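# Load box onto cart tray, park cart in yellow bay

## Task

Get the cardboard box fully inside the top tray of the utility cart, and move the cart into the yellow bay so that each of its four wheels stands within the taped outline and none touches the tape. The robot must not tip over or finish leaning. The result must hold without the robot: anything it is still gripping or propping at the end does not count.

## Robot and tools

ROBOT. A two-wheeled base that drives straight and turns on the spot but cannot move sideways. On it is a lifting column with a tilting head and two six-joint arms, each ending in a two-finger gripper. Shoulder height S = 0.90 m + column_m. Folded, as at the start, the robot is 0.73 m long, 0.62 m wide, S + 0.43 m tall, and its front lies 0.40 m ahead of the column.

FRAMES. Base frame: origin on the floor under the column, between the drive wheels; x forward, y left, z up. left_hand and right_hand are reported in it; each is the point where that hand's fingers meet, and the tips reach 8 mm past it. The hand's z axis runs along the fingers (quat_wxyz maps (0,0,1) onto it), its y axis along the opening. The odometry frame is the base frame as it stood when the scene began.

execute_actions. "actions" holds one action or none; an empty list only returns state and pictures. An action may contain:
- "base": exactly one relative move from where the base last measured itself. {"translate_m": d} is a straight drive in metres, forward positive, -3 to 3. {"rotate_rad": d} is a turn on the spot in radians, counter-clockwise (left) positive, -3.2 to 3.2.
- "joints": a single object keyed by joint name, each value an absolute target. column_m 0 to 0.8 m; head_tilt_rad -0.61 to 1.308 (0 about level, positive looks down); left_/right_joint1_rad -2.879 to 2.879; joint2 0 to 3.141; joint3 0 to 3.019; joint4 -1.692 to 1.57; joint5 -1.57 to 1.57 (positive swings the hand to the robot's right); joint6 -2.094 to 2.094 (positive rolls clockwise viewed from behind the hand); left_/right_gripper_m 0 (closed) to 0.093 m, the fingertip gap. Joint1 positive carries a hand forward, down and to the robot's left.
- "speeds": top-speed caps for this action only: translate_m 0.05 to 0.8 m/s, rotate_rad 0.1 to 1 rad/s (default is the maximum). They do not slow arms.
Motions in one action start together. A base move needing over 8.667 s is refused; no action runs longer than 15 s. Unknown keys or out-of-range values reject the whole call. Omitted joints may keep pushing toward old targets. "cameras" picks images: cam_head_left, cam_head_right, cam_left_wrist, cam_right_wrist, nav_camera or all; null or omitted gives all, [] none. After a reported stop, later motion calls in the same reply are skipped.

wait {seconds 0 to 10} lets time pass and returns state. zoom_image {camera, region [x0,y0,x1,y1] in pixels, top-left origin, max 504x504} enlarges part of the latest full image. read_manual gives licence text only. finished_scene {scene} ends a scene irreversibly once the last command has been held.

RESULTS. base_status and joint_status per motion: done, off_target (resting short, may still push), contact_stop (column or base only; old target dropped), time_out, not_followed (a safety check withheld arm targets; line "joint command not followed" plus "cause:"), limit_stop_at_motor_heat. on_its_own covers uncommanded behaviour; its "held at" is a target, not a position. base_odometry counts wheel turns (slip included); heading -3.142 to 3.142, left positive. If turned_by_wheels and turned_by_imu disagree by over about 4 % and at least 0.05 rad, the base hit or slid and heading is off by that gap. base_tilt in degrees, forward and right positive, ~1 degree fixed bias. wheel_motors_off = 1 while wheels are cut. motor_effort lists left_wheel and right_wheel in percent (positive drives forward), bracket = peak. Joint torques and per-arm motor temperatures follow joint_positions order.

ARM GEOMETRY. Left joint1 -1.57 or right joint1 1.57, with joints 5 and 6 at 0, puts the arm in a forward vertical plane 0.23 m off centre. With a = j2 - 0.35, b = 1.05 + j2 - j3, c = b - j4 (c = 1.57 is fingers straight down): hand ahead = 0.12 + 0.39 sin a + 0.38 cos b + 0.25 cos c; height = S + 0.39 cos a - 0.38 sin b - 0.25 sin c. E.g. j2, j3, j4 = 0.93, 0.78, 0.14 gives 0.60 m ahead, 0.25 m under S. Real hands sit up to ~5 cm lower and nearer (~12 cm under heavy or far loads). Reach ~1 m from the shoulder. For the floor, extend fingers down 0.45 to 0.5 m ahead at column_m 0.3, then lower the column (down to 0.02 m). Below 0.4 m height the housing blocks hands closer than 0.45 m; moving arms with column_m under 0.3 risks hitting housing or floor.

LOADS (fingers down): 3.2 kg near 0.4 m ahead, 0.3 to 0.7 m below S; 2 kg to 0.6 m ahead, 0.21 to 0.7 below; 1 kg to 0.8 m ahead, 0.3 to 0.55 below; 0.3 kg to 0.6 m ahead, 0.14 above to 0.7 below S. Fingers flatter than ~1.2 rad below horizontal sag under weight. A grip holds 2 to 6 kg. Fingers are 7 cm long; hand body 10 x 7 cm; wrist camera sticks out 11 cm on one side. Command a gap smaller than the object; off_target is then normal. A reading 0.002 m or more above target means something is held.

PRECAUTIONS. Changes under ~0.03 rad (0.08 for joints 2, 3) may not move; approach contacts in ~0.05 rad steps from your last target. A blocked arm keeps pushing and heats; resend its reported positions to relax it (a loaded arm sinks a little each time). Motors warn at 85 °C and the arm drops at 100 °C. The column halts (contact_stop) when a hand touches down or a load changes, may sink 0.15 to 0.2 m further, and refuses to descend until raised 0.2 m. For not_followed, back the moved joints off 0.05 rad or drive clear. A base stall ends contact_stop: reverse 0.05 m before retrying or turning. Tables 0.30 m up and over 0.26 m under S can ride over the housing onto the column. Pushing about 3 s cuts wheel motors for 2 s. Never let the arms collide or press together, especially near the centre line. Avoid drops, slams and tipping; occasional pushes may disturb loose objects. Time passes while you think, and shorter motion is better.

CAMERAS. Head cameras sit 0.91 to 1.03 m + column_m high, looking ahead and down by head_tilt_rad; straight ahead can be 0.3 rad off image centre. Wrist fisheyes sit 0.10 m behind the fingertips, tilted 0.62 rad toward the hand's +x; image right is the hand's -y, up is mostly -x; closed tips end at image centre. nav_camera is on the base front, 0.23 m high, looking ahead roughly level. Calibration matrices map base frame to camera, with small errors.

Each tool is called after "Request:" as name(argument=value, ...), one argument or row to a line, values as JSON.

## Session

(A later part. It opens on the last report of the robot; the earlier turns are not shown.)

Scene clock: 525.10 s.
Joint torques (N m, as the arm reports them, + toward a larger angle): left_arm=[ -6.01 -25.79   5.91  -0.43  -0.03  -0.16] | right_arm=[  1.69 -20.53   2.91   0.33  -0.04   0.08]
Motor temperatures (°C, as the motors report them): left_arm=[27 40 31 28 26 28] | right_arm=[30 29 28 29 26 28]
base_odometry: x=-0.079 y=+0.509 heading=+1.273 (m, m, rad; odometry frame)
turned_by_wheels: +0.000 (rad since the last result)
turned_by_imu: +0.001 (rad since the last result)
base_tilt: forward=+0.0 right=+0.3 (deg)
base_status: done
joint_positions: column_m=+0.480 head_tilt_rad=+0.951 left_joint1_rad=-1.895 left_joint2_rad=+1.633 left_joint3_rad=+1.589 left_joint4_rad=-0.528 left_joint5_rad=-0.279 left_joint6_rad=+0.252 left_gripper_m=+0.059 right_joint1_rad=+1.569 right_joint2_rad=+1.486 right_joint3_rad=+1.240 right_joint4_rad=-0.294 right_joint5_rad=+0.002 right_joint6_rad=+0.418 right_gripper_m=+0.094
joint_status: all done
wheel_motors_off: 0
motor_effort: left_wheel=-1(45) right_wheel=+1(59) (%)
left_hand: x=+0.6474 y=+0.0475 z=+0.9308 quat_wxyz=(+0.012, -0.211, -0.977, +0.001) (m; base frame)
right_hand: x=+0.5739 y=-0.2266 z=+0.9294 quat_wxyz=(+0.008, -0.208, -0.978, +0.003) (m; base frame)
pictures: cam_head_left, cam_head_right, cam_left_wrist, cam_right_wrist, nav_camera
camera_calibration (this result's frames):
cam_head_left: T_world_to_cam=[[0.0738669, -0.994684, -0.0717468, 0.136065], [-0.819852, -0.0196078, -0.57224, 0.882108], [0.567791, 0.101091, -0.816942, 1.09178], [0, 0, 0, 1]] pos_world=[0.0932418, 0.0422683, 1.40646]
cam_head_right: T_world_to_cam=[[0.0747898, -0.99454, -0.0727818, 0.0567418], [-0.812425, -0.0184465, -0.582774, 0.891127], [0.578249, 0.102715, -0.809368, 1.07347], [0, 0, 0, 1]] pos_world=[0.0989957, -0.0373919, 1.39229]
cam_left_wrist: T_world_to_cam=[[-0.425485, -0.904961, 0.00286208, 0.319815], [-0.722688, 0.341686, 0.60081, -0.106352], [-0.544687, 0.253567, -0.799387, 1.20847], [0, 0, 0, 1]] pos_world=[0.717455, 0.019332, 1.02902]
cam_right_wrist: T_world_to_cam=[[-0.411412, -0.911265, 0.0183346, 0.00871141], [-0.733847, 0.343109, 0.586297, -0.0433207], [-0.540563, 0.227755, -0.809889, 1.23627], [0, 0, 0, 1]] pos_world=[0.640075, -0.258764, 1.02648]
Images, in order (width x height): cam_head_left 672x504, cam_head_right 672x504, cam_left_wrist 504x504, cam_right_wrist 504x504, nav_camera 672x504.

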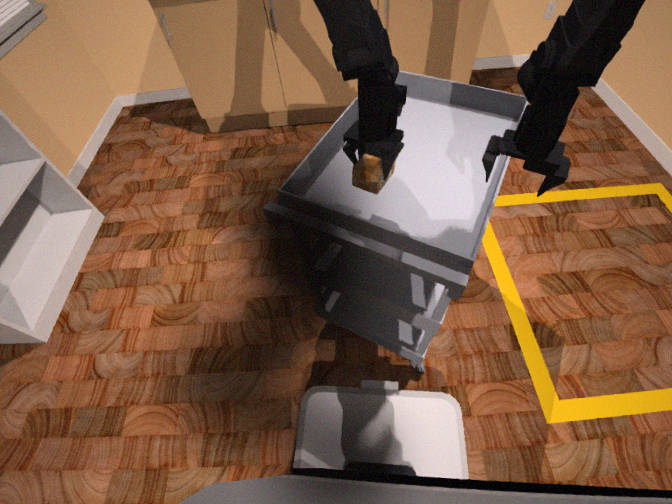

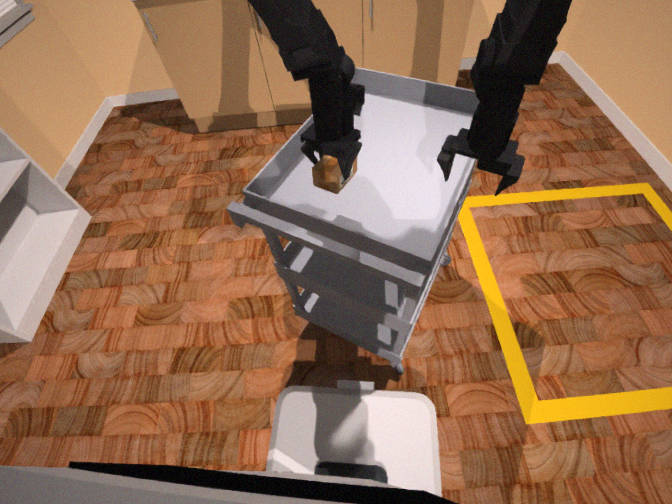

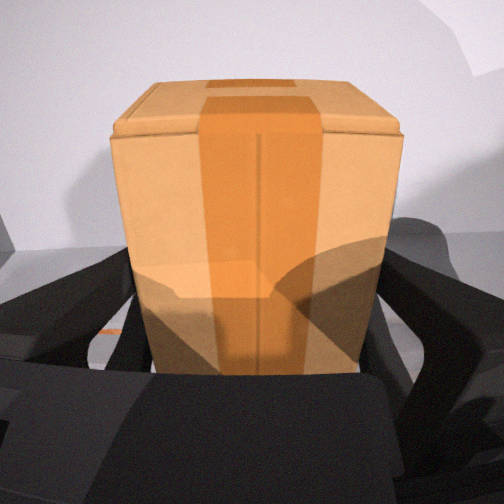

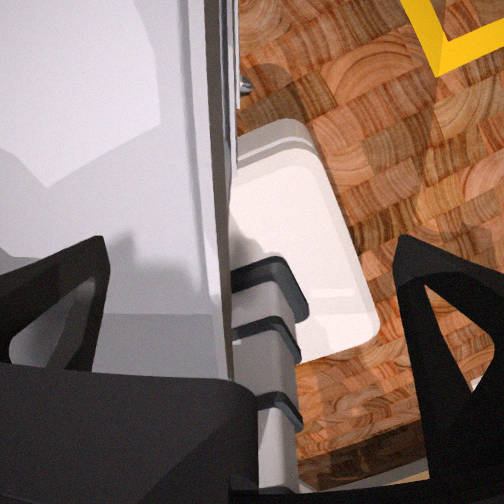

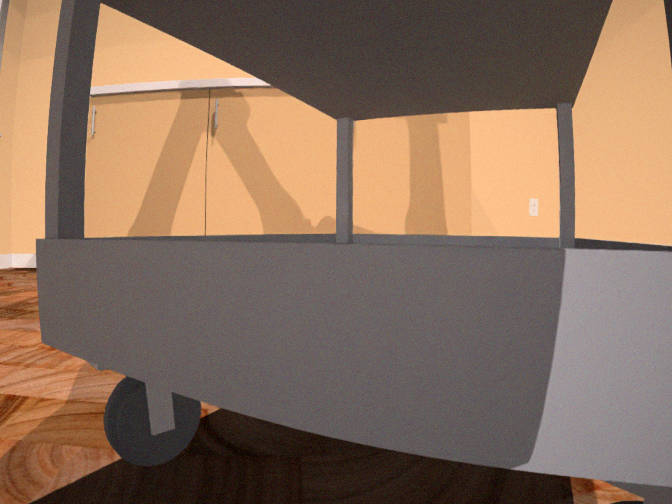

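Request:
execute_actions(
  actions=[
    {"joints": {"column_m": 0.4, "right_joint1_rad": 1.607}},
  ],
  cameras=["cam_head_right", "cam_left_wrist", "cam_right_wrist"],
)

Scene clock: 550.90 s.
Joint torques (N m, as the arm reports them, + toward a larger angle): left_arm=[ -6.22 -26.21   5.89  -0.47  -0.01  -0.15] | right_arm=[  2.08 -20.91   3.2    0.36  -0.06   0.08]
Motor temperatures (°C, as the motors report them): left_arm=[27 41 32 28 26 28] | right_arm=[30 31 28 29 26 28]
base_odometry: x=-0.079 y=+0.509 heading=+1.273 (m, m, rad; odometry frame)
turned_by_wheels: +0.000 (rad since the last result)
turned_by_imu: +0.001 (rad since the last result)
base_tilt: forward=+0.2 right=+0.3 (deg)
base_status: not commanded
joint_positions: column_m=+0.400 head_tilt_rad=+0.951 left_joint1_rad=-1.895 left_joint2_rad=+1.633 left_joint3_rad=+1.589 left_joint4_rad=-0.528 left_joint5_rad=-0.279 left_joint6_rad=+0.252 left_gripper_m=+0.059 right_joint1_rad=+1.598 right_joint2_rad=+1.486 right_joint3_rad=+1.240 right_joint4_rad=-0.294 right_joint5_rad=+0.001 right_joint6_rad=+0.418 right_gripper_m=+0.094
joint_status: all done
wheel_motors_off: 0
motor_effort: left_wheel=-1(1) right_wheel=+0(1) (%)
left_hand: x=+0.6474 y=+0.0475 z=+0.8509 quat_wxyz=(+0.012, -0.211, -0.977, +0.001) (m; base frame)
right_hand: x=+0.5738 y=-0.2080 z=+0.8498 quat_wxyz=(+0.011, -0.201, -0.980, -0.009) (m; base frame)
pictures: cam_head_right, cam_left_wrist, cam_right_wrist
camera_calibration (this result's frames):
cam_head_right: T_world_to_cam=[[0.0747898, -0.99454, -0.0727818, 0.0509296], [-0.812425, -0.0184465, -0.582774, 0.844588], [0.578249, 0.102715, -0.809368, 1.00884], [0, 0, 0, 1]] pos_world=[0.0989957, -0.0373919, 1.31243]
cam_left_wrist: T_world_to_cam=[[-0.425485, -0.904961, 0.00286208, 0.320044], [-0.722688, 0.341686, 0.60081, -0.0583724], [-0.544687, 0.253567, -0.799387, 1.14463], [0, 0, 0, 1]] pos_world=[0.717455, 0.019332, 0.949158]
cam_right_wrist: T_world_to_cam=[[-0.398163, -0.917301, -0.00497054, 0.0380118], [-0.738631, 0.317387, 0.594718, -0.0128347], [-0.543958, 0.240466, -0.803919, 1.16698], [0, 0, 0, 1]] pos_world=[0.640441, -0.241676, 0.945977]
Images, in order (width x height): cam_head_right 672x504, cam_left_wrist 504x504, cam_right_wrist 504x504.

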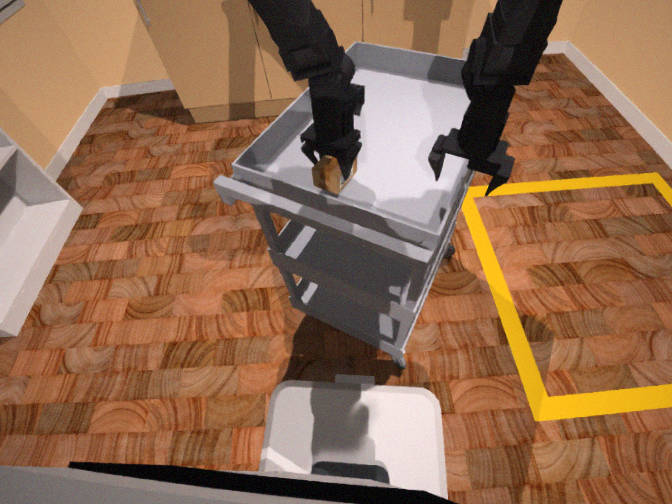

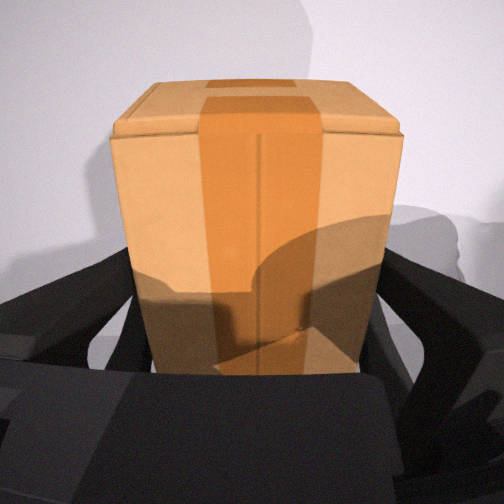

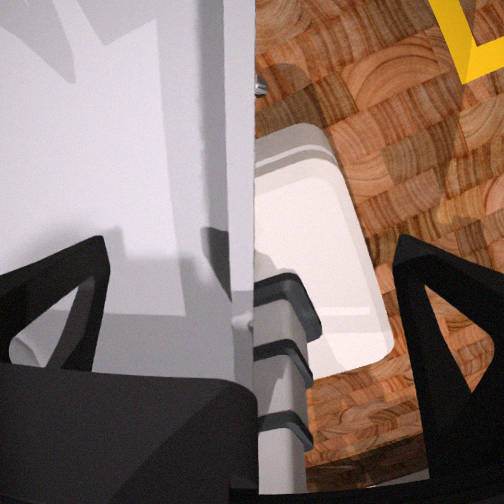

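Request:
execute_actions(
  actions=[],
)

Scene clock: 579.17 s.
Joint torques (N m, as the arm reports them, + toward a larger angle): left_arm=[ -6.35 -25.81   5.84  -0.46  -0.02  -0.16] | right_arm=[  2.07 -20.69   3.17   0.34  -0.06   0.08]
Motor temperatures (°C, as the motors report them): left_arm=[27 42 32 28 26 28] | right_arm=[30 31 28 29 26 28]
base_odometry: x=-0.079 y=+0.509 heading=+1.273 (m, m, rad; odometry frame)
turned_by_wheels: +0.000 (rad since the last result)
turned_by_imu: +0.000 (rad since the last result)
base_tilt: forward=+0.2 right=+0.2 (deg)
base_status: not commanded
joint_positions: column_m=+0.400 head_tilt_rad=+0.951 left_joint1_rad=-1.895 left_joint2_rad=+1.633 left_joint3_rad=+1.589 left_joint4_rad=-0.528 left_joint5_rad=-0.279 left_joint6_rad=+0.252 left_gripper_m=+0.059 right_joint1_rad=+1.598 right_joint2_rad=+1.486 right_joint3_rad=+1.240 right_joint4_rad=-0.294 right_joint5_rad=+0.001 right_joint6_rad=+0.418 right_gripper_m=+0.094
joint_status: all done
wheel_motors_off: 0
motor_effort: left_wheel=-1(1) right_wheel=-2(1) (%)
left_hand: x=+0.6474 y=+0.0475 z=+0.8509 quat_wxyz=(+0.012, -0.211, -0.977, +0.001) (m; base frame)
right_hand: x=+0.5738 y=-0.2080 z=+0.8498 quat_wxyz=(+0.011, -0.201, -0.980, -0.009) (m; base frame)
pictures: cam_head_left, cam_head_right, cam_left_wrist, cam_right_wrist, nav_camera
camera_calibration (this result's frames):
cam_head_left: T_world_to_cam=[[0.073867, -0.994684, -0.0717468, 0.130336], [-0.819852, -0.0196078, -0.57224, 0.83641], [0.567791, 0.101091, -0.816942, 1.02655], [0, 0, 0, 1]] pos_world=[0.0932418, 0.0422683, 1.32661]
cam_head_right: T_world_to_cam=[[0.0747898, -0.99454, -0.0727818, 0.0509295], [-0.812425, -0.0184465, -0.582774, 0.844588], [0.57825, 0.102715, -0.809368, 1.00884], [0, 0, 0, 1]] pos_world=[0.0989957, -0.0373919, 1.31243]
cam_left_wrist: T_world_to_cam=[[-0.425485, -0.904961, 0.00286208, 0.320044], [-0.722688, 0.341686, 0.60081, -0.0583724], [-0.544687, 0.253567, -0.799387, 1.14463], [0, 0, 0, 1]] pos_world=[0.717455, 0.019332, 0.949158]
cam_right_wrist: T_world_to_cam=[[-0.398163, -0.917301, -0.00497054, 0.0380118], [-0.738631, 0.317387, 0.594718, -0.0128347], [-0.543958, 0.240466, -0.803919, 1.16698], [0, 0, 0, 1]] pos_world=[0.640441, -0.241676, 0.945977]
Images, in order (width x height): cam_head_left 672x504, cam_head_right 672x504, cam_left_wrist 504x504, cam_right_wrist 504x504, nav_camera 672x504.

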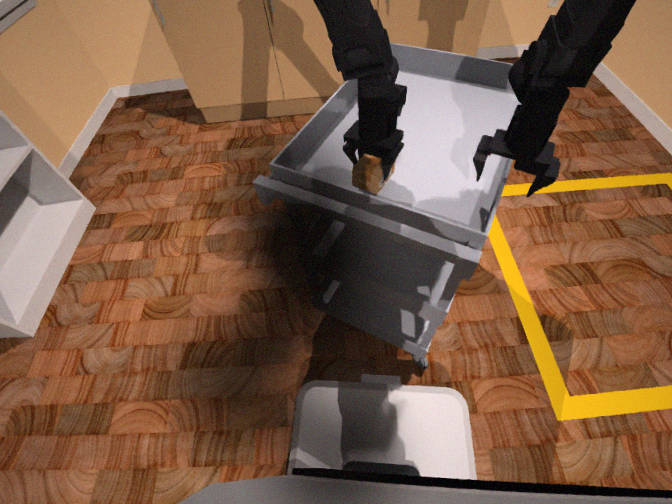

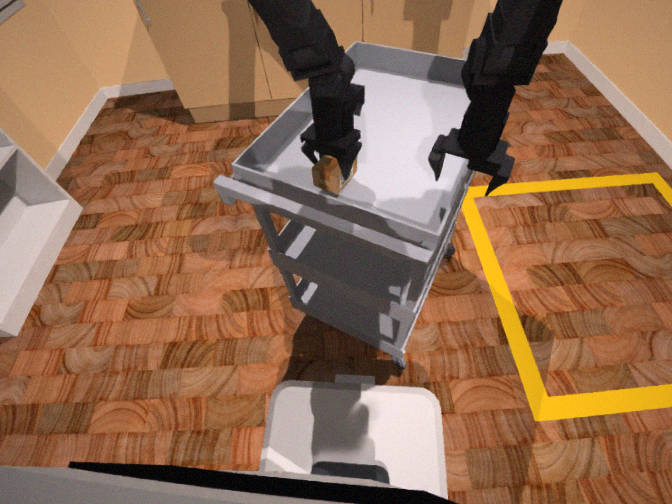

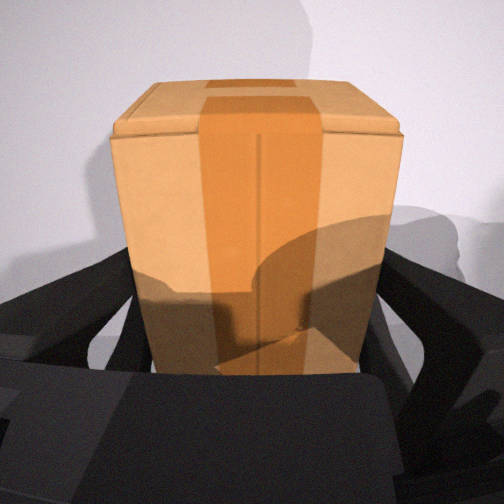

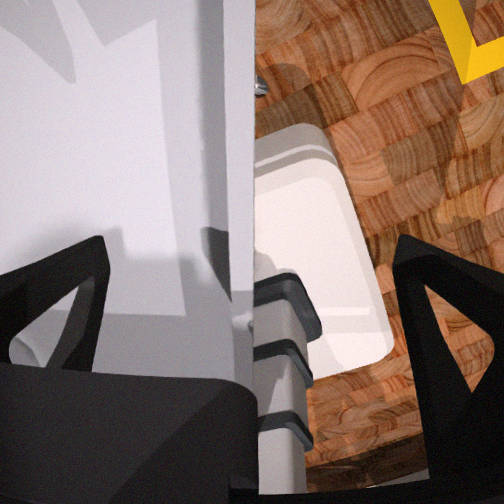

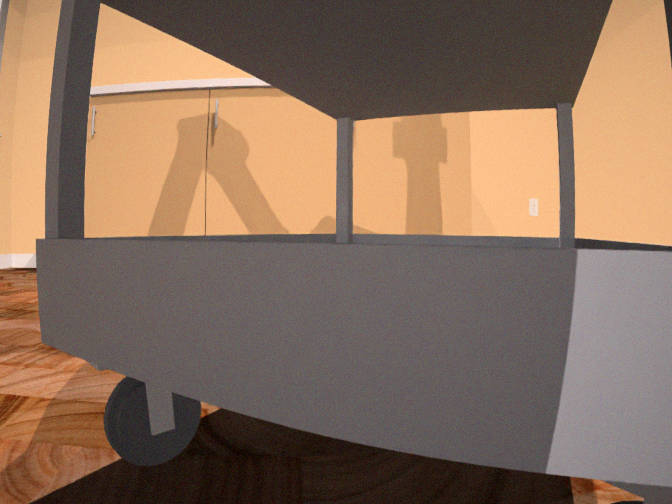

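Request:
execute_actions(
  actions=[
    {"joints": {"column_m": 0.387}},
  ],
  cameras=["cam_head_right", "cam_left_wrist", "cam_right_wrist"],
)

Scene clock: 584.23 s.
Joint torques (N m, as the arm reports them, + toward a larger angle): left_arm=[ -6.35 -25.72   5.83  -0.46  -0.03  -0.17] | right_arm=[  1.68 -20.72   3.38   0.37  -0.06   0.08]
Motor temperatures (°C, as the motors report them): left_arm=[27 42 32 28 26 28] | right_arm=[30 31 28 29 26 28]
base_odometry: x=-0.079 y=+0.509 heading=+1.273 (m, m, rad; odometry frame)
turned_by_wheels: +0.000 (rad since the last result)
turned_by_imu: +0.001 (rad since the last result)
base_tilt: forward=+0.1 right=+0.1 (deg)
base_status: not commanded
joint_positions: column_m=+0.387 head_tilt_rad=+0.951 left_joint1_rad=-1.895 left_joint2_rad=+1.633 left_joint3_rad=+1.589 left_joint4_rad=-0.528 left_joint5_rad=-0.279 left_joint6_rad=+0.252 left_gripper_m=+0.059 right_joint1_rad=+1.598 right_joint2_rad=+1.486 right_joint3_rad=+1.240 right_joint4_rad=-0.294 right_joint5_rad=+0.001 right_joint6_rad=+0.418 right_gripper_m=+0.094
joint_status: all done
wheel_motors_off: 0
motor_effort: left_wheel=+0(1) right_wheel=+1(2) (%)
left_hand: x=+0.6474 y=+0.0475 z=+0.8379 quat_wxyz=(+0.012, -0.211, -0.977, +0.001) (m; base frame)
right_hand: x=+0.5738 y=-0.2080 z=+0.8368 quat_wxyz=(+0.011, -0.201, -0.980, -0.009) (m; base frame)
pictures: cam_head_right, cam_left_wrist, cam_right_wrist
camera_calibration (this result's frames):
cam_head_right: T_world_to_cam=[[0.0747898, -0.99454, -0.0727818, 0.0499831], [-0.812425, -0.0184465, -0.582774, 0.837009], [0.57825, 0.102715, -0.809368, 0.998311], [0, 0, 0, 1]] pos_world=[0.0989957, -0.0373919, 1.29943]
cam_left_wrist: T_world_to_cam=[[-0.425485, -0.904961, 0.00286208, 0.320081], [-0.722688, 0.341686, 0.60081, -0.0505591], [-0.544687, 0.253567, -0.799387, 1.13424], [0, 0, 0, 1]] pos_world=[0.717455, 0.019332, 0.936153]
cam_right_wrist: T_world_to_cam=[[-0.398163, -0.917301, -0.00497054, 0.0379471], [-0.738631, 0.317387, 0.594718, -0.00510071], [-0.543958, 0.240466, -0.803919, 1.15652], [0, 0, 0, 1]] pos_world=[0.640441, -0.241676, 0.932973]
Images, in order (width x height): cam_head_right 672x504, cam_left_wrist 504x504, cam_right_wrist 504x504.

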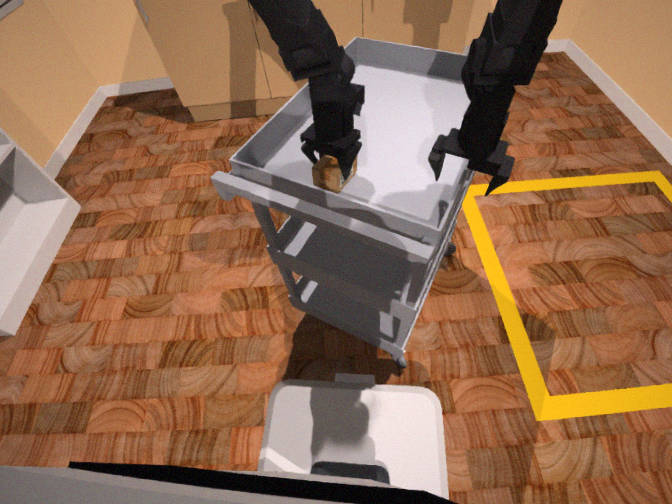

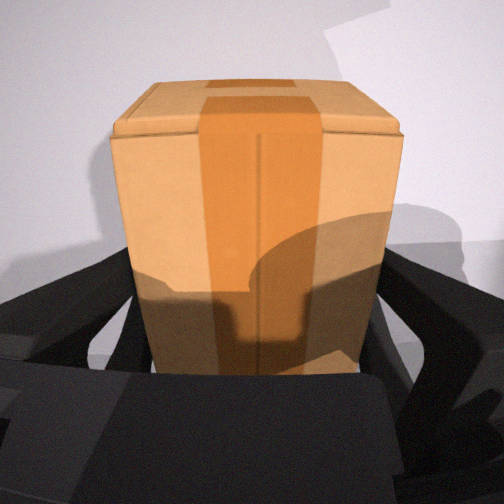

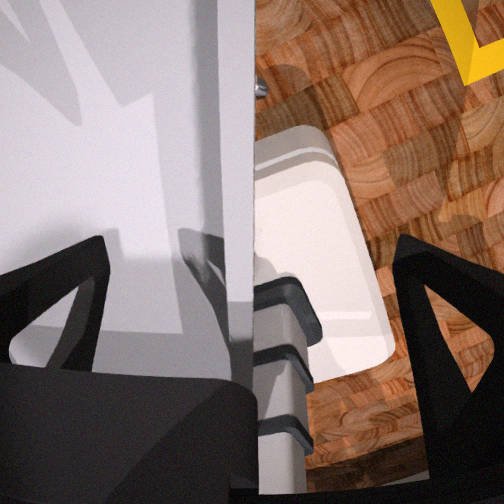

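Request:
zoom_image(
  camera="cam_head_right",
  region=[200, 90, 520, 290],
)

Region (200, 90, 520, 290) of cam_head_right's 672x504 image, scaled by 1.575, with more detail than that image has; it fills the top 315 rows of this view, and the rest is white.

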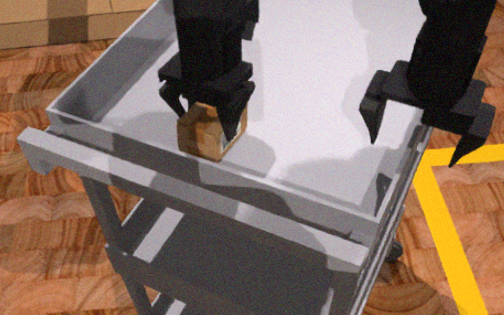

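Request:
zoom_image(
  camera="cam_right_wrist",
  region=[150, 150, 350, 400],
)

Request:
zoom_image(
  camera="cam_left_wrist",
  region=[0, 0, 504, 400],
)

Region (150, 150, 350, 400) of cam_right_wrist's 504x504 image, scaled by 2.016, with more detail than that image has; it fills the left 403 columns of this view, and the rest is white.

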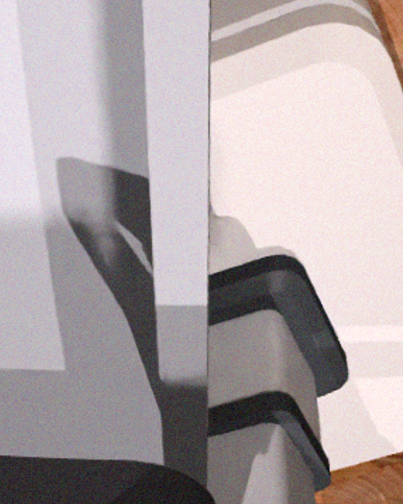

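Region (0, 0, 504, 400) of cam_left_wrist's 504x504 image, scaled by 1.000; it fills the top 400 rows of this view, and the rest is white.

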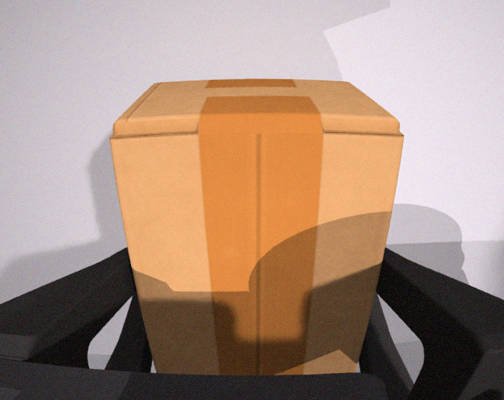

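Request:
zoom_image(
  camera="cam_head_right",
  region=[280, 130, 390, 220],
)

Region (280, 130, 390, 220) of cam_head_right's 672x504 image, scaled by 4.582, with more detail than that image has; it fills the top 412 rows of this view, and the rest is white.

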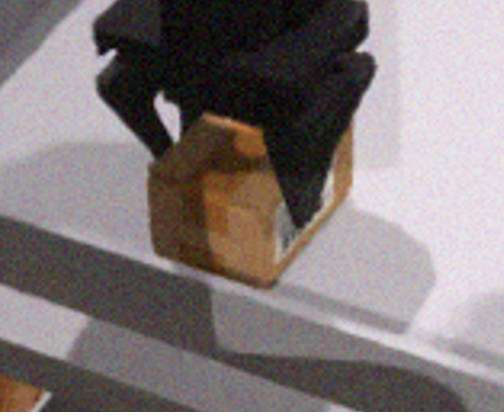

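Request:
execute_actions(
  actions=[
    {"joints": {"column_m": 0.378}},
  ],
  cameras=["cam_head_right", "cam_left_wrist", "cam_right_wrist"],
)

Scene clock: 679.83 s.
Joint torques (N m, as the arm reports them, + toward a larger angle): left_arm=[ -6.21 -24.73   6.02  -0.11  -0.17  -0.16] | right_arm=[  1.89 -20.74   3.     0.4   -0.06   0.08]
Motor temperatures (°C, as the motors report them): left_arm=[27 43 32 28 26 28] | right_arm=[30 32 28 29 26 28]
base_odometry: x=-0.079 y=+0.509 heading=+1.273 (m, m, rad; odometry frame)
turned_by_wheels: +0.000 (rad since the last result)
turned_by_imu: +0.001 (rad since the last result)
base_tilt: forward=+0.0 right=+0.3 (deg)
base_status: not commanded
joint_positions: column_m=+0.378 head_tilt_rad=+0.951 left_joint1_rad=-1.895 left_joint2_rad=+1.620 left_joint3_rad=+1.589 left_joint4_rad=-0.535 left_joint5_rad=-0.276 left_joint6_rad=+0.252 left_gripper_m=+0.059 right_joint1_rad=+1.598 right_joint2_rad=+1.486 right_joint3_rad=+1.240 right_joint4_rad=-0.294 right_joint5_rad=+0.001 right_joint6_rad=+0.418 right_gripper_m=+0.094
joint_status: all done
wheel_motors_off: 0
motor_effort: left_wheel=+0(1) right_wheel=+1(3) (%)
left_hand: x=+0.6515 y=+0.0483 z=+0.8356 quat_wxyz=(+0.009, -0.211, -0.978, +0.002) (m; base frame)
right_hand: x=+0.5738 y=-0.2080 z=+0.8278 quat_wxyz=(+0.011, -0.201, -0.980, -0.009) (m; base frame)
pictures: cam_head_right, cam_left_wrist, cam_right_wrist
camera_calibration (this result's frames):
cam_head_right: T_world_to_cam=[[0.0747898, -0.99454, -0.0727818, 0.0493296], [-0.812425, -0.0184465, -0.582774, 0.831777], [0.578249, 0.102715, -0.809368, 0.991044], [0, 0, 0, 1]] pos_world=[0.0989957, -0.0373919, 1.29045]
cam_left_wrist: T_world_to_cam=[[-0.424203, -0.905556, 0.00452486, 0.320276], [-0.725679, 0.342921, 0.596486, -0.0409758], [-0.541703, 0.249747, -0.802611, 1.13534], [0, 0, 0, 1]] pos_world=[0.721146, 0.0205305, 0.934231]
cam_right_wrist: T_world_to_cam=[[-0.398163, -0.917301, -0.00497054, 0.0379025], [-0.738631, 0.317387, 0.594718, 0.000238726], [-0.543958, 0.240466, -0.803919, 1.1493], [0, 0, 0, 1]] pos_world=[0.640441, -0.241676, 0.923995]
Images, in order (width x height): cam_head_right 672x504, cam_left_wrist 504x504, cam_right_wrist 504x504.

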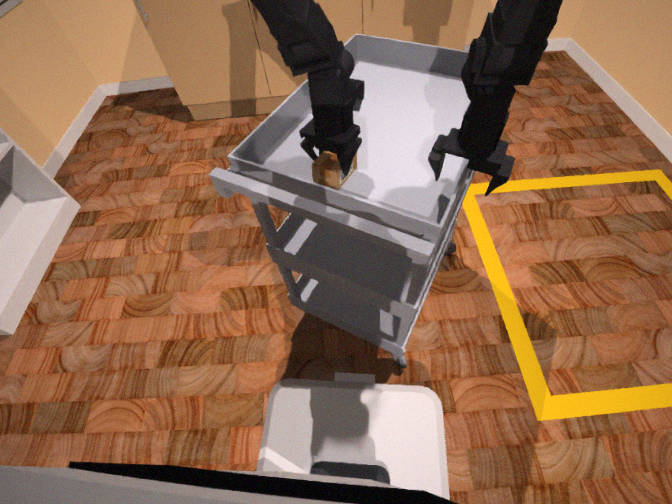

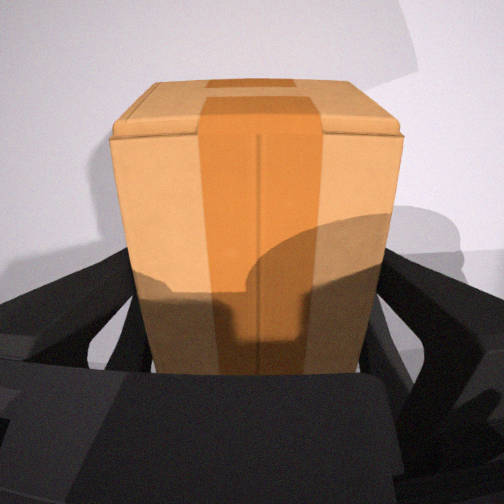

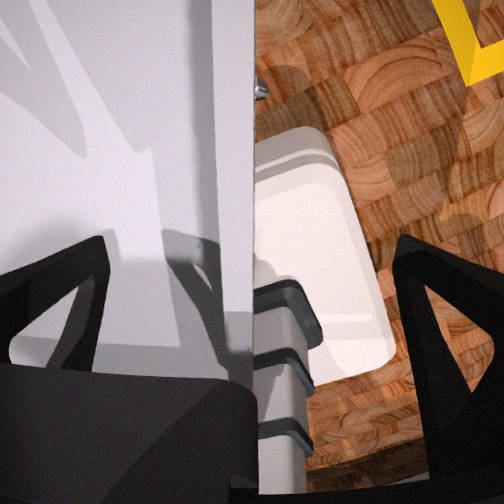

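Request:
execute_actions(
  actions=[
    {"joints": {"left_gripper_m": 0.093, "right_gripper_m": 0.0}},
  ],
  cameras=["cam_head_right", "cam_left_wrist", "cam_right_wrist"],
)

Scene clock: 685.87 s.
Joint torques (N m, as the arm reports them, + toward a larger angle): left_arm=[ -6.46 -24.43   5.95  -0.14  -0.07  -0.17] | right_arm=[  1.92 -21.     3.25   0.31  -0.06   0.04]
Motor temperatures (°C, as the motors report them): left_arm=[27 43 32 28 26 28] | right_arm=[30 32 28 29 26 28]
base_odometry: x=-0.079 y=+0.509 heading=+1.273 (m, m, rad; odometry frame)
turned_by_wheels: +0.000 (rad since the last result)
turned_by_imu: +0.001 (rad since the last result)
base_tilt: forward=+0.0 right=+0.3 (deg)
base_status: not commanded
joint_positions: column_m=+0.378 head_tilt_rad=+0.951 left_joint1_rad=-1.895 left_joint2_rad=+1.620 left_joint3_rad=+1.589 left_joint4_rad=-0.535 left_joint5_rad=-0.278 left_joint6_rad=+0.252 left_gripper_m=+0.093 right_joint1_rad=+1.601 right_joint2_rad=+1.486 right_joint3_rad=+1.240 right_joint4_rad=-0.292 right_joint5_rad=+0.001 right_joint6_rad=+0.421 right_gripper_m=+0.005
joint_status: right_gripper_m off_target (ended at +0.005, target +0.000); the others done
wheel_motors_off: 0
motor_effort: left_wheel=-1(2) right_wheel=+0(2) (%)
left_hand: x=+0.6516 y=+0.0486 z=+0.8356 quat_wxyz=(+0.009, -0.211, -0.978, +0.001) (m; base frame)
right_hand: x=+0.5742 y=-0.2063 z=+0.8278 quat_wxyz=(+0.010, -0.201, -0.979, -0.011) (m; base frame)
pictures: cam_head_right, cam_left_wrist, cam_right_wrist
camera_calibration (this result's frames):
cam_head_right: T_world_to_cam=[[0.0747898, -0.99454, -0.0727818, 0.0493296], [-0.812425, -0.0184465, -0.582774, 0.831777], [0.57825, 0.102715, -0.809368, 0.991044], [0, 0, 0, 1]] pos_world=[0.0989957, -0.0373919, 1.29045]
cam_left_wrist: T_world_to_cam=[[-0.424141, -0.905592, 0.00258666, 0.322198], [-0.726113, 0.341785, 0.596609, -0.0407383], [-0.541169, 0.251168, -0.802528, 1.13486], [0, 0, 0, 1]] pos_world=[0.721226, 0.0206635, 0.934226]
cam_right_wrist: T_world_to_cam=[[-0.399074, -0.916882, -0.00816881, 0.042968], [-0.73941, 0.316535, 0.594204, 0.000678349], [-0.542229, 0.243171, -0.804273, 1.14901], [0, 0, 0, 1]] pos_world=[0.640673, -0.240223, 0.924062]
Images, in order (width x height): cam_head_right 672x504, cam_left_wrist 504x504, cam_right_wrist 504x504.

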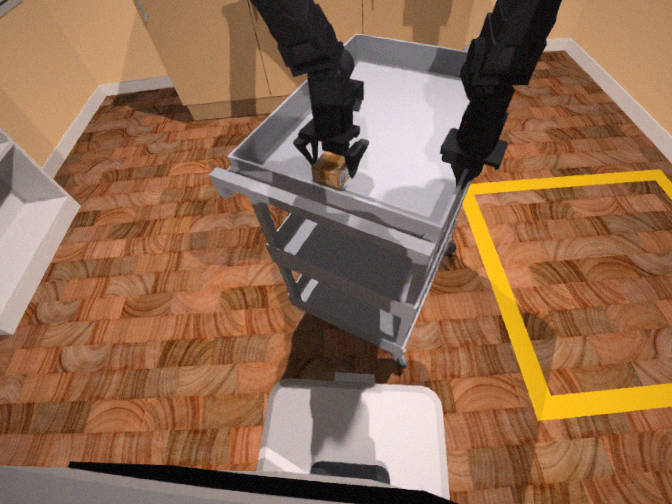

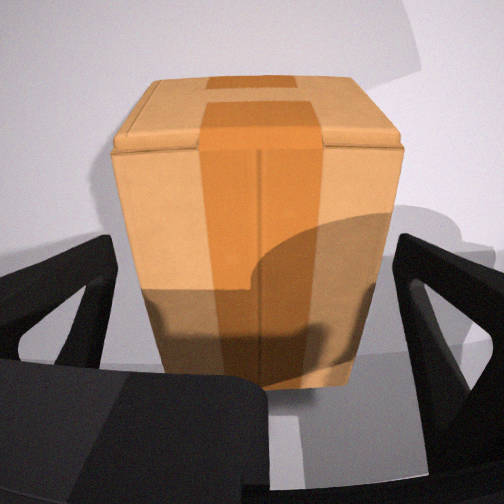

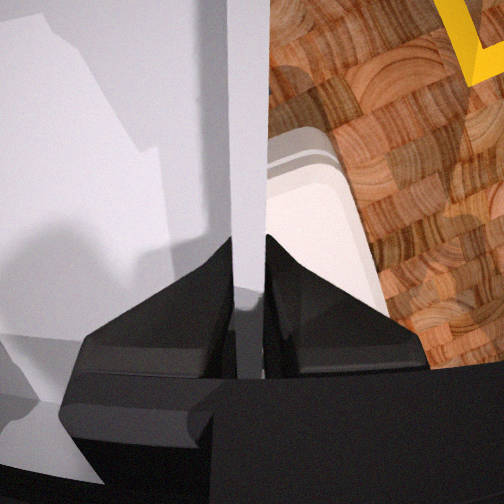

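Request:
execute_actions(
  actions=[
    {"joints": {"left_joint2_rad": 1.43, "left_joint4_rad": -0.71}},
  ],
  cameras=[],
)

Request:
execute_actions(
  actions=[
    {"joints": {"left_joint1_rad": -1.615, "left_joint3_rad": 1.79, "left_joint4_rad": -0.855, "left_joint5_rad": -0.04, "left_joint6_rad": 0.40}},
  ],
  cameras=["cam_head_right", "cam_left_wrist"],
)

Scene clock: 762.60 s.
Joint torques (N m, as the arm reports them, + toward a larger angle): left_arm=[ -5.33 -23.04   7.33  -0.5   -0.06  -0.16] | right_arm=[  1.88 -20.69   3.19   0.3   -0.05   0.04]
Motor temperatures (°C, as the motors report them): left_arm=[27 44 33 28 26 28] | right_arm=[30 33 28 29 26 28]
base_odometry: x=-0.079 y=+0.509 heading=+1.273 (m, m, rad; odometry frame)
turned_by_wheels: +0.000 (rad since the last result)
turned_by_imu: +0.001 (rad since the last result)
base_tilt: forward=+0.0 right=+0.2 (deg)
base_status: not commanded
joint_positions: column_m=+0.378 head_tilt_rad=+0.951 left_joint1_rad=-1.895 left_joint2_rad=+1.410 left_joint3_rad=+1.594 left_joint4_rad=-0.705 left_joint5_rad=-0.279 left_joint6_rad=+0.252 left_gripper_m=+0.093 right_joint1_rad=+1.601 right_joint2_rad=+1.486 right_joint3_rad=+1.240 right_joint4_rad=-0.292 right_joint5_rad=+0.001 right_joint6_rad=+0.421 right_gripper_m=+0.005
joint_status: all done
wheel_motors_off: 0
motor_effort: left_wheel=-1(1) right_wheel=+1(1) (%)
left_hand: x=+0.7005 y=+0.0744 z=+0.9521 quat_wxyz=(-0.012, -0.204, -0.979, +0.000) (m; base frame)
right_hand: x=+0.5742 y=-0.2063 z=+0.8278 quat_wxyz=(+0.010, -0.201, -0.979, -0.011) (m; base frame)
pictures: none
No camera images: the call's "cameras" was empty. Leave "cameras" out to get every camera's image.

Scene clock: 764.00 s.
Joint torques (N m, as the arm reports them, + toward a larger angle): left_arm=[ -3.06 -26.31   9.21  -0.46   0.09   0.08] | right_arm=[  1.88 -20.56   3.17   0.29  -0.05   0.04]
Motor temperatures (°C, as the motors report them): left_arm=[27 44 33 28 26 28] | right_arm=[30 33 28 29 26 28]
base_odometry: x=-0.079 y=+0.509 heading=+1.273 (m, m, rad; odometry frame)
turned_by_wheels: +0.000 (rad since the last result)
turned_by_imu: +0.000 (rad since the last result)
base_tilt: forward=+0.1 right=+0.3 (deg)
base_status: not commanded
joint_positions: column_m=+0.378 head_tilt_rad=+0.951 left_joint1_rad=-1.607 left_joint2_rad=+1.418 left_joint3_rad=+1.777 left_joint4_rad=-0.849 left_joint5_rad=-0.042 left_joint6_rad=+0.389 left_gripper_m=+0.093 right_joint1_rad=+1.601 right_joint2_rad=+1.486 right_joint3_rad=+1.240 right_joint4_rad=-0.292 right_joint5_rad=+0.001 right_joint6_rad=+0.422 right_gripper_m=+0.005
joint_status: all done
wheel_motors_off: 0
motor_effort: left_wheel=-1(1) right_wheel=+0(2) (%)
left_hand: x=+0.7648 y=+0.2100 z=+0.9761 quat_wxyz=(-0.015, -0.202, -0.979, -0.008) (m; base frame)
right_hand: x=+0.5742 y=-0.2063 z=+0.8278 quat_wxyz=(+0.010, -0.202, -0.979, -0.011) (m; base frame)
pictures: cam_head_right, cam_left_wrist
camera_calibration (this result's frames):
cam_head_right: T_world_to_cam=[[0.0747898, -0.99454, -0.0727818, 0.0493296], [-0.812425, -0.0184465, -0.582774, 0.831777], [0.57825, 0.102715, -0.809368, 0.991044], [0, 0, 0, 1]] pos_world=[0.0989957, -0.0373919, 1.29045]
cam_left_wrist: T_world_to_cam=[[-0.407044, -0.913018, -0.0266962, 0.533114], [-0.76214, 0.32338, 0.560863, -0.0312675], [-0.503445, 0.248642, -0.827478, 1.26439], [0, 0, 0, 1]] pos_world=[0.829723, 0.182472, 1.07803]
Images, in order (width x height): cam_head_right 672x504, cam_left_wrist 504x504.

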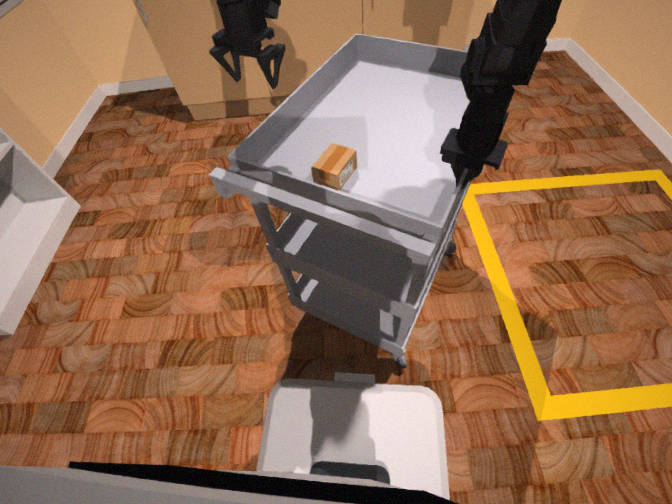

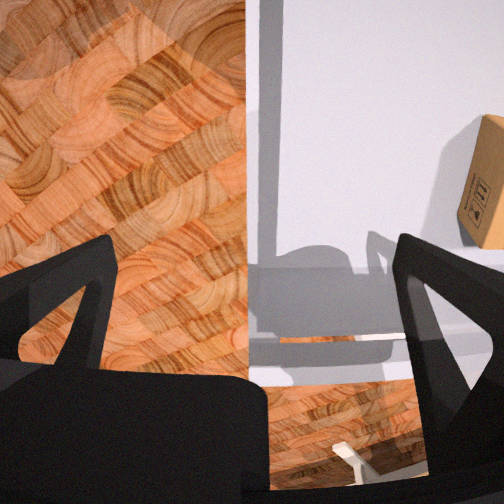

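Request:
execute_actions(
  actions=[
    {"joints": {"left_joint1_rad": -1.565, "left_joint2_rad": 1.615, "left_joint4_rad": -0.67, "left_joint5_rad": -0.005, "left_joint6_rad": 0.42}},
  ],
  cameras=["cam_head_right", "cam_left_wrist"],
)

Scene clock: 786.17 s.
Joint torques (N m, as the arm reports them, + toward a larger angle): left_arm=[ -1.19 -28.15   8.26  -0.06   0.04   0.09] | right_arm=[  1.82 -20.74   3.19   0.28  -0.05   0.04]
Motor temperatures (°C, as the motors report them): left_arm=[27 44 34 28 26 28] | right_arm=[30 33 28 29 26 28]
base_odometry: x=-0.079 y=+0.509 heading=+1.273 (m, m, rad; odometry frame)
turned_by_wheels: +0.000 (rad since the last result)
turned_by_imu: +0.001 (rad since the last result)
base_tilt: forward=+0.1 right=+0.4 (deg)
base_status: not commanded
joint_positions: column_m=+0.378 head_tilt_rad=+0.951 left_joint1_rad=-1.568 left_joint2_rad=+1.631 left_joint3_rad=+1.769 left_joint4_rad=-0.676 left_joint5_rad=-0.005 left_joint6_rad=+0.408 left_gripper_m=+0.093 right_joint1_rad=+1.601 right_joint2_rad=+1.486 right_joint3_rad=+1.240 right_joint4_rad=-0.292 right_joint5_rad=+0.001 right_joint6_rad=+0.422 right_gripper_m=+0.005
joint_status: all done
wheel_motors_off: 0
motor_effort: left_wheel=-1(1) right_wheel=+1(1) (%)
left_hand: x=+0.7241 y=+0.2271 z=+0.8416 quat_wxyz=(+0.008, -0.202, -0.979, -0.002) (m; base frame)
right_hand: x=+0.5742 y=-0.2063 z=+0.8278 quat_wxyz=(+0.010, -0.202, -0.979, -0.011) (m; base frame)
pictures: cam_head_right, cam_left_wrist
camera_calibration (this result's frames):
cam_head_right: T_world_to_cam=[[0.0747898, -0.99454, -0.0727818, 0.0493296], [-0.812425, -0.0184465, -0.582774, 0.831777], [0.57825, 0.102715, -0.809368, 0.991044], [0, 0, 0, 1]] pos_world=[0.0989957, -0.0373919, 1.29045]
cam_left_wrist: T_world_to_cam=[[-0.408397, -0.912792, -0.00481884, 0.511094], [-0.734306, 0.325394, 0.595746, -0.0423511], [-0.542224, 0.246839, -0.803159, 1.13637], [0, 0, 0, 1]] pos_world=[0.793796, 0.199803, 0.940377]
Images, in order (width x height): cam_head_right 672x504, cam_left_wrist 504x504.

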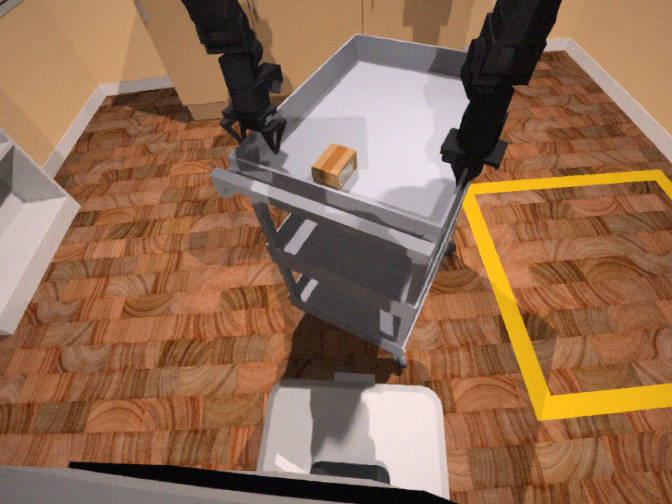

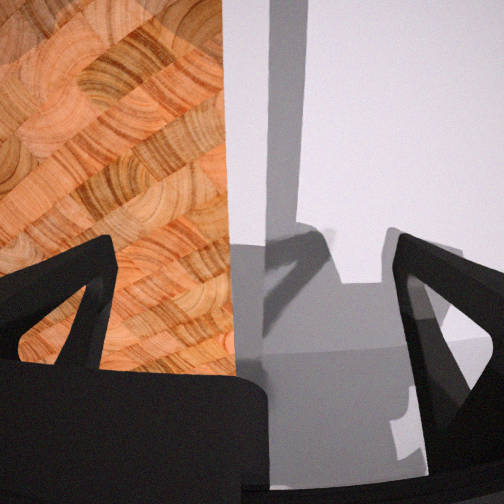

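Request:
zoom_image(
  camera="cam_head_right",
  region=[440, 150, 672, 260],
)

Request:
zoom_image(
  camera="cam_head_right",
  region=[480, 340, 672, 440],
)

Region (440, 150, 672, 260) of cam_head_right's 672x504 image, scaled by 2.172, with more detail than that image has; it fills the top 239 rows of this view, and the rest is white.

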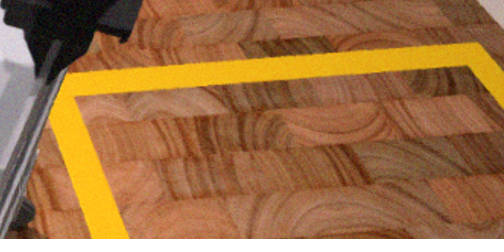

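Region (480, 340, 672, 440) of cam_head_right's 672x504 image, scaled by 2.625, with more detail than that image has; it fills the top 262 rows of this view, and the rest is white.

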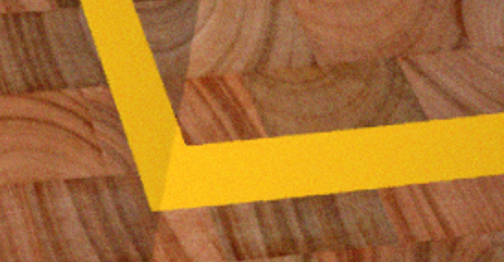

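Request:
execute_actions(
  actions=[
    {"base": {"rotate_rad": -0.83}, "joints": {"left_gripper_m": 0.0}, "speeds": {"rotate_rad": 0.28}},
  ],
  cameras=["cam_head_left", "cam_head_right", "cam_left_wrist", "cam_right_wrist"],
)

Scene clock: 854.03 s.
Joint torques (N m, as the arm reports them, + toward a larger angle): left_arm=[ -0.63 -28.46   8.03  -1.05   0.4    0.35] | right_arm=[  2.05 -21.05   2.56   0.39  -0.35   0.32]
Motor temperatures (°C, as the motors report them): left_arm=[27 46 35 28 26 28] | right_arm=[30 34 28 29 26 28]
base_odometry: x=-0.079 y=+0.509 heading=+0.443 (m, m, rad; odometry frame)
turned_by_wheels: -0.830 (rad since the last result)
turned_by_imu: -0.798 (rad since the last result)
base_tilt: forward=+0.1 right=+0.3 (deg)
base_status: done
joint_positions: column_m=+0.378 head_tilt_rad=+0.951 left_joint1_rad=-1.576 left_joint2_rad=+1.631 left_joint3_rad=+1.772 left_joint4_rad=-0.653 left_joint5_rad=-0.013 left_joint6_rad=+0.383 left_gripper_m=+0.006 right_joint1_rad=+1.597 right_joint2_rad=+1.489 right_joint3_rad=+1.247 right_joint4_rad=-0.295 right_joint5_rad=+0.009 right_joint6_rad=+0.398 right_gripper_m=+0.005
joint_status: left_gripper_m off_target (ended at +0.006, target +0.000)
wheel_motors_off: 0
motor_effort: left_wheel=+0(40) right_wheel=+1(56) (%)
left_hand: x=+0.7314 y=+0.2228 z=+0.8424 quat_wxyz=(-0.005, -0.192, -0.981, -0.005) (m; base frame)
right_hand: x=+0.5770 y=-0.2101 z=+0.8275 quat_wxyz=(+0.008, -0.191, -0.982, -0.005) (m; base frame)
pictures: cam_head_left, cam_head_right, cam_left_wrist, cam_right_wrist
camera_calibration (this result's frames):
cam_head_left: T_world_to_cam=[[0.073867, -0.994684, -0.0717468, 0.128759], [-0.819852, -0.0196078, -0.57224, 0.823831], [0.567791, 0.101091, -0.816942, 1.00859], [0, 0, 0, 1]] pos_world=[0.0932418, 0.0422683, 1.30462]
cam_head_right: T_world_to_cam=[[0.0747898, -0.99454, -0.0727818, 0.0493296], [-0.812425, -0.0184465, -0.582774, 0.831777], [0.57825, 0.102715, -0.809368, 0.991044], [0, 0, 0, 1]] pos_world=[0.0989957, -0.0373919, 1.29045]
cam_left_wrist: T_world_to_cam=[[-0.388686, -0.92123, -0.0160844, 0.507149], [-0.756139, 0.308959, 0.576887, -0.000550834], [-0.526476, 0.23639, -0.816665, 1.14422], [0, 0, 0, 1]] pos_world=[0.799112, 0.196888, 0.942923]
cam_right_wrist: T_world_to_cam=[[-0.379691, -0.925112, 0.00116825, 0.0199262], [-0.747659, 0.307603, 0.588546, 0.0117483], [-0.544831, 0.222592, -0.808463, 1.1518], [0, 0, 0, 1]] pos_world=[0.643888, -0.241563, 0.924254]
Images, in order (width x height): cam_head_left 672x504, cam_head_right 672x504, cam_left_wrist 504x504, cam_right_wrist 504x504.

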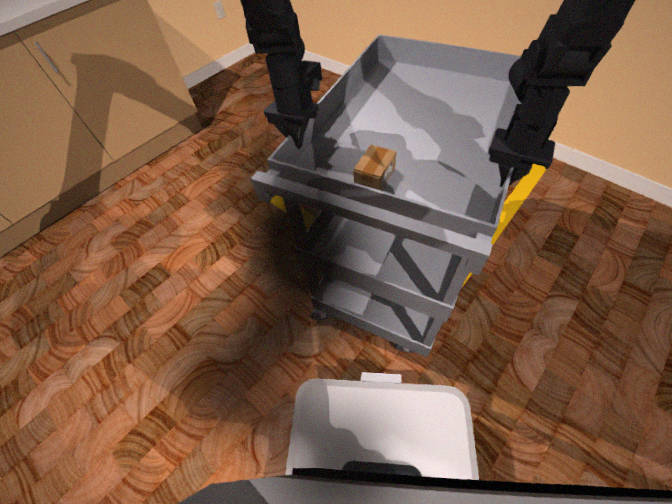

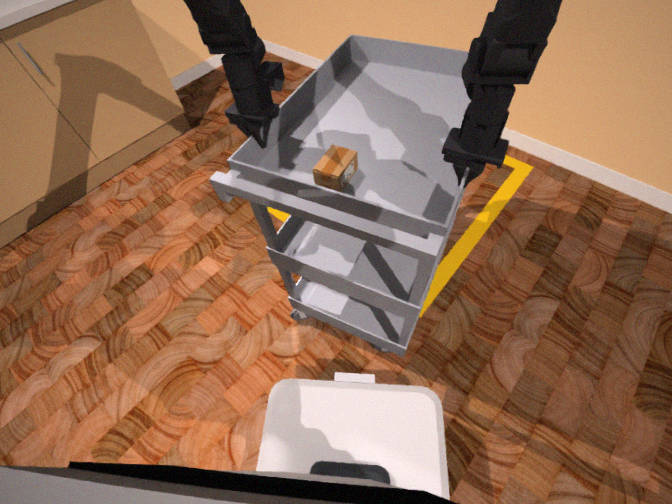

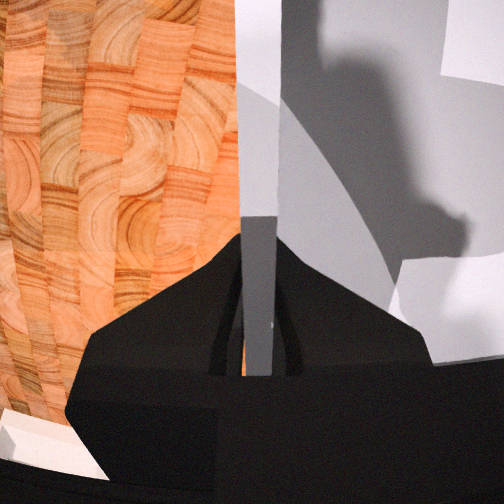

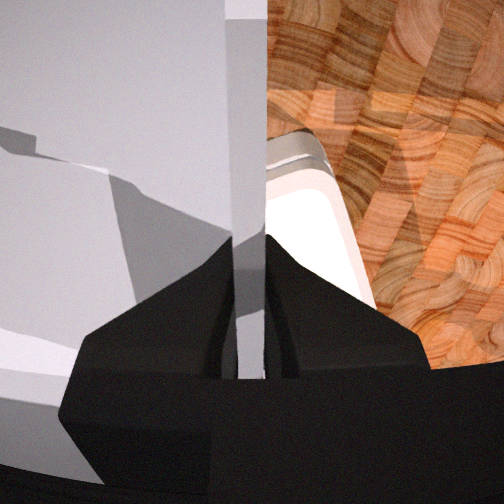

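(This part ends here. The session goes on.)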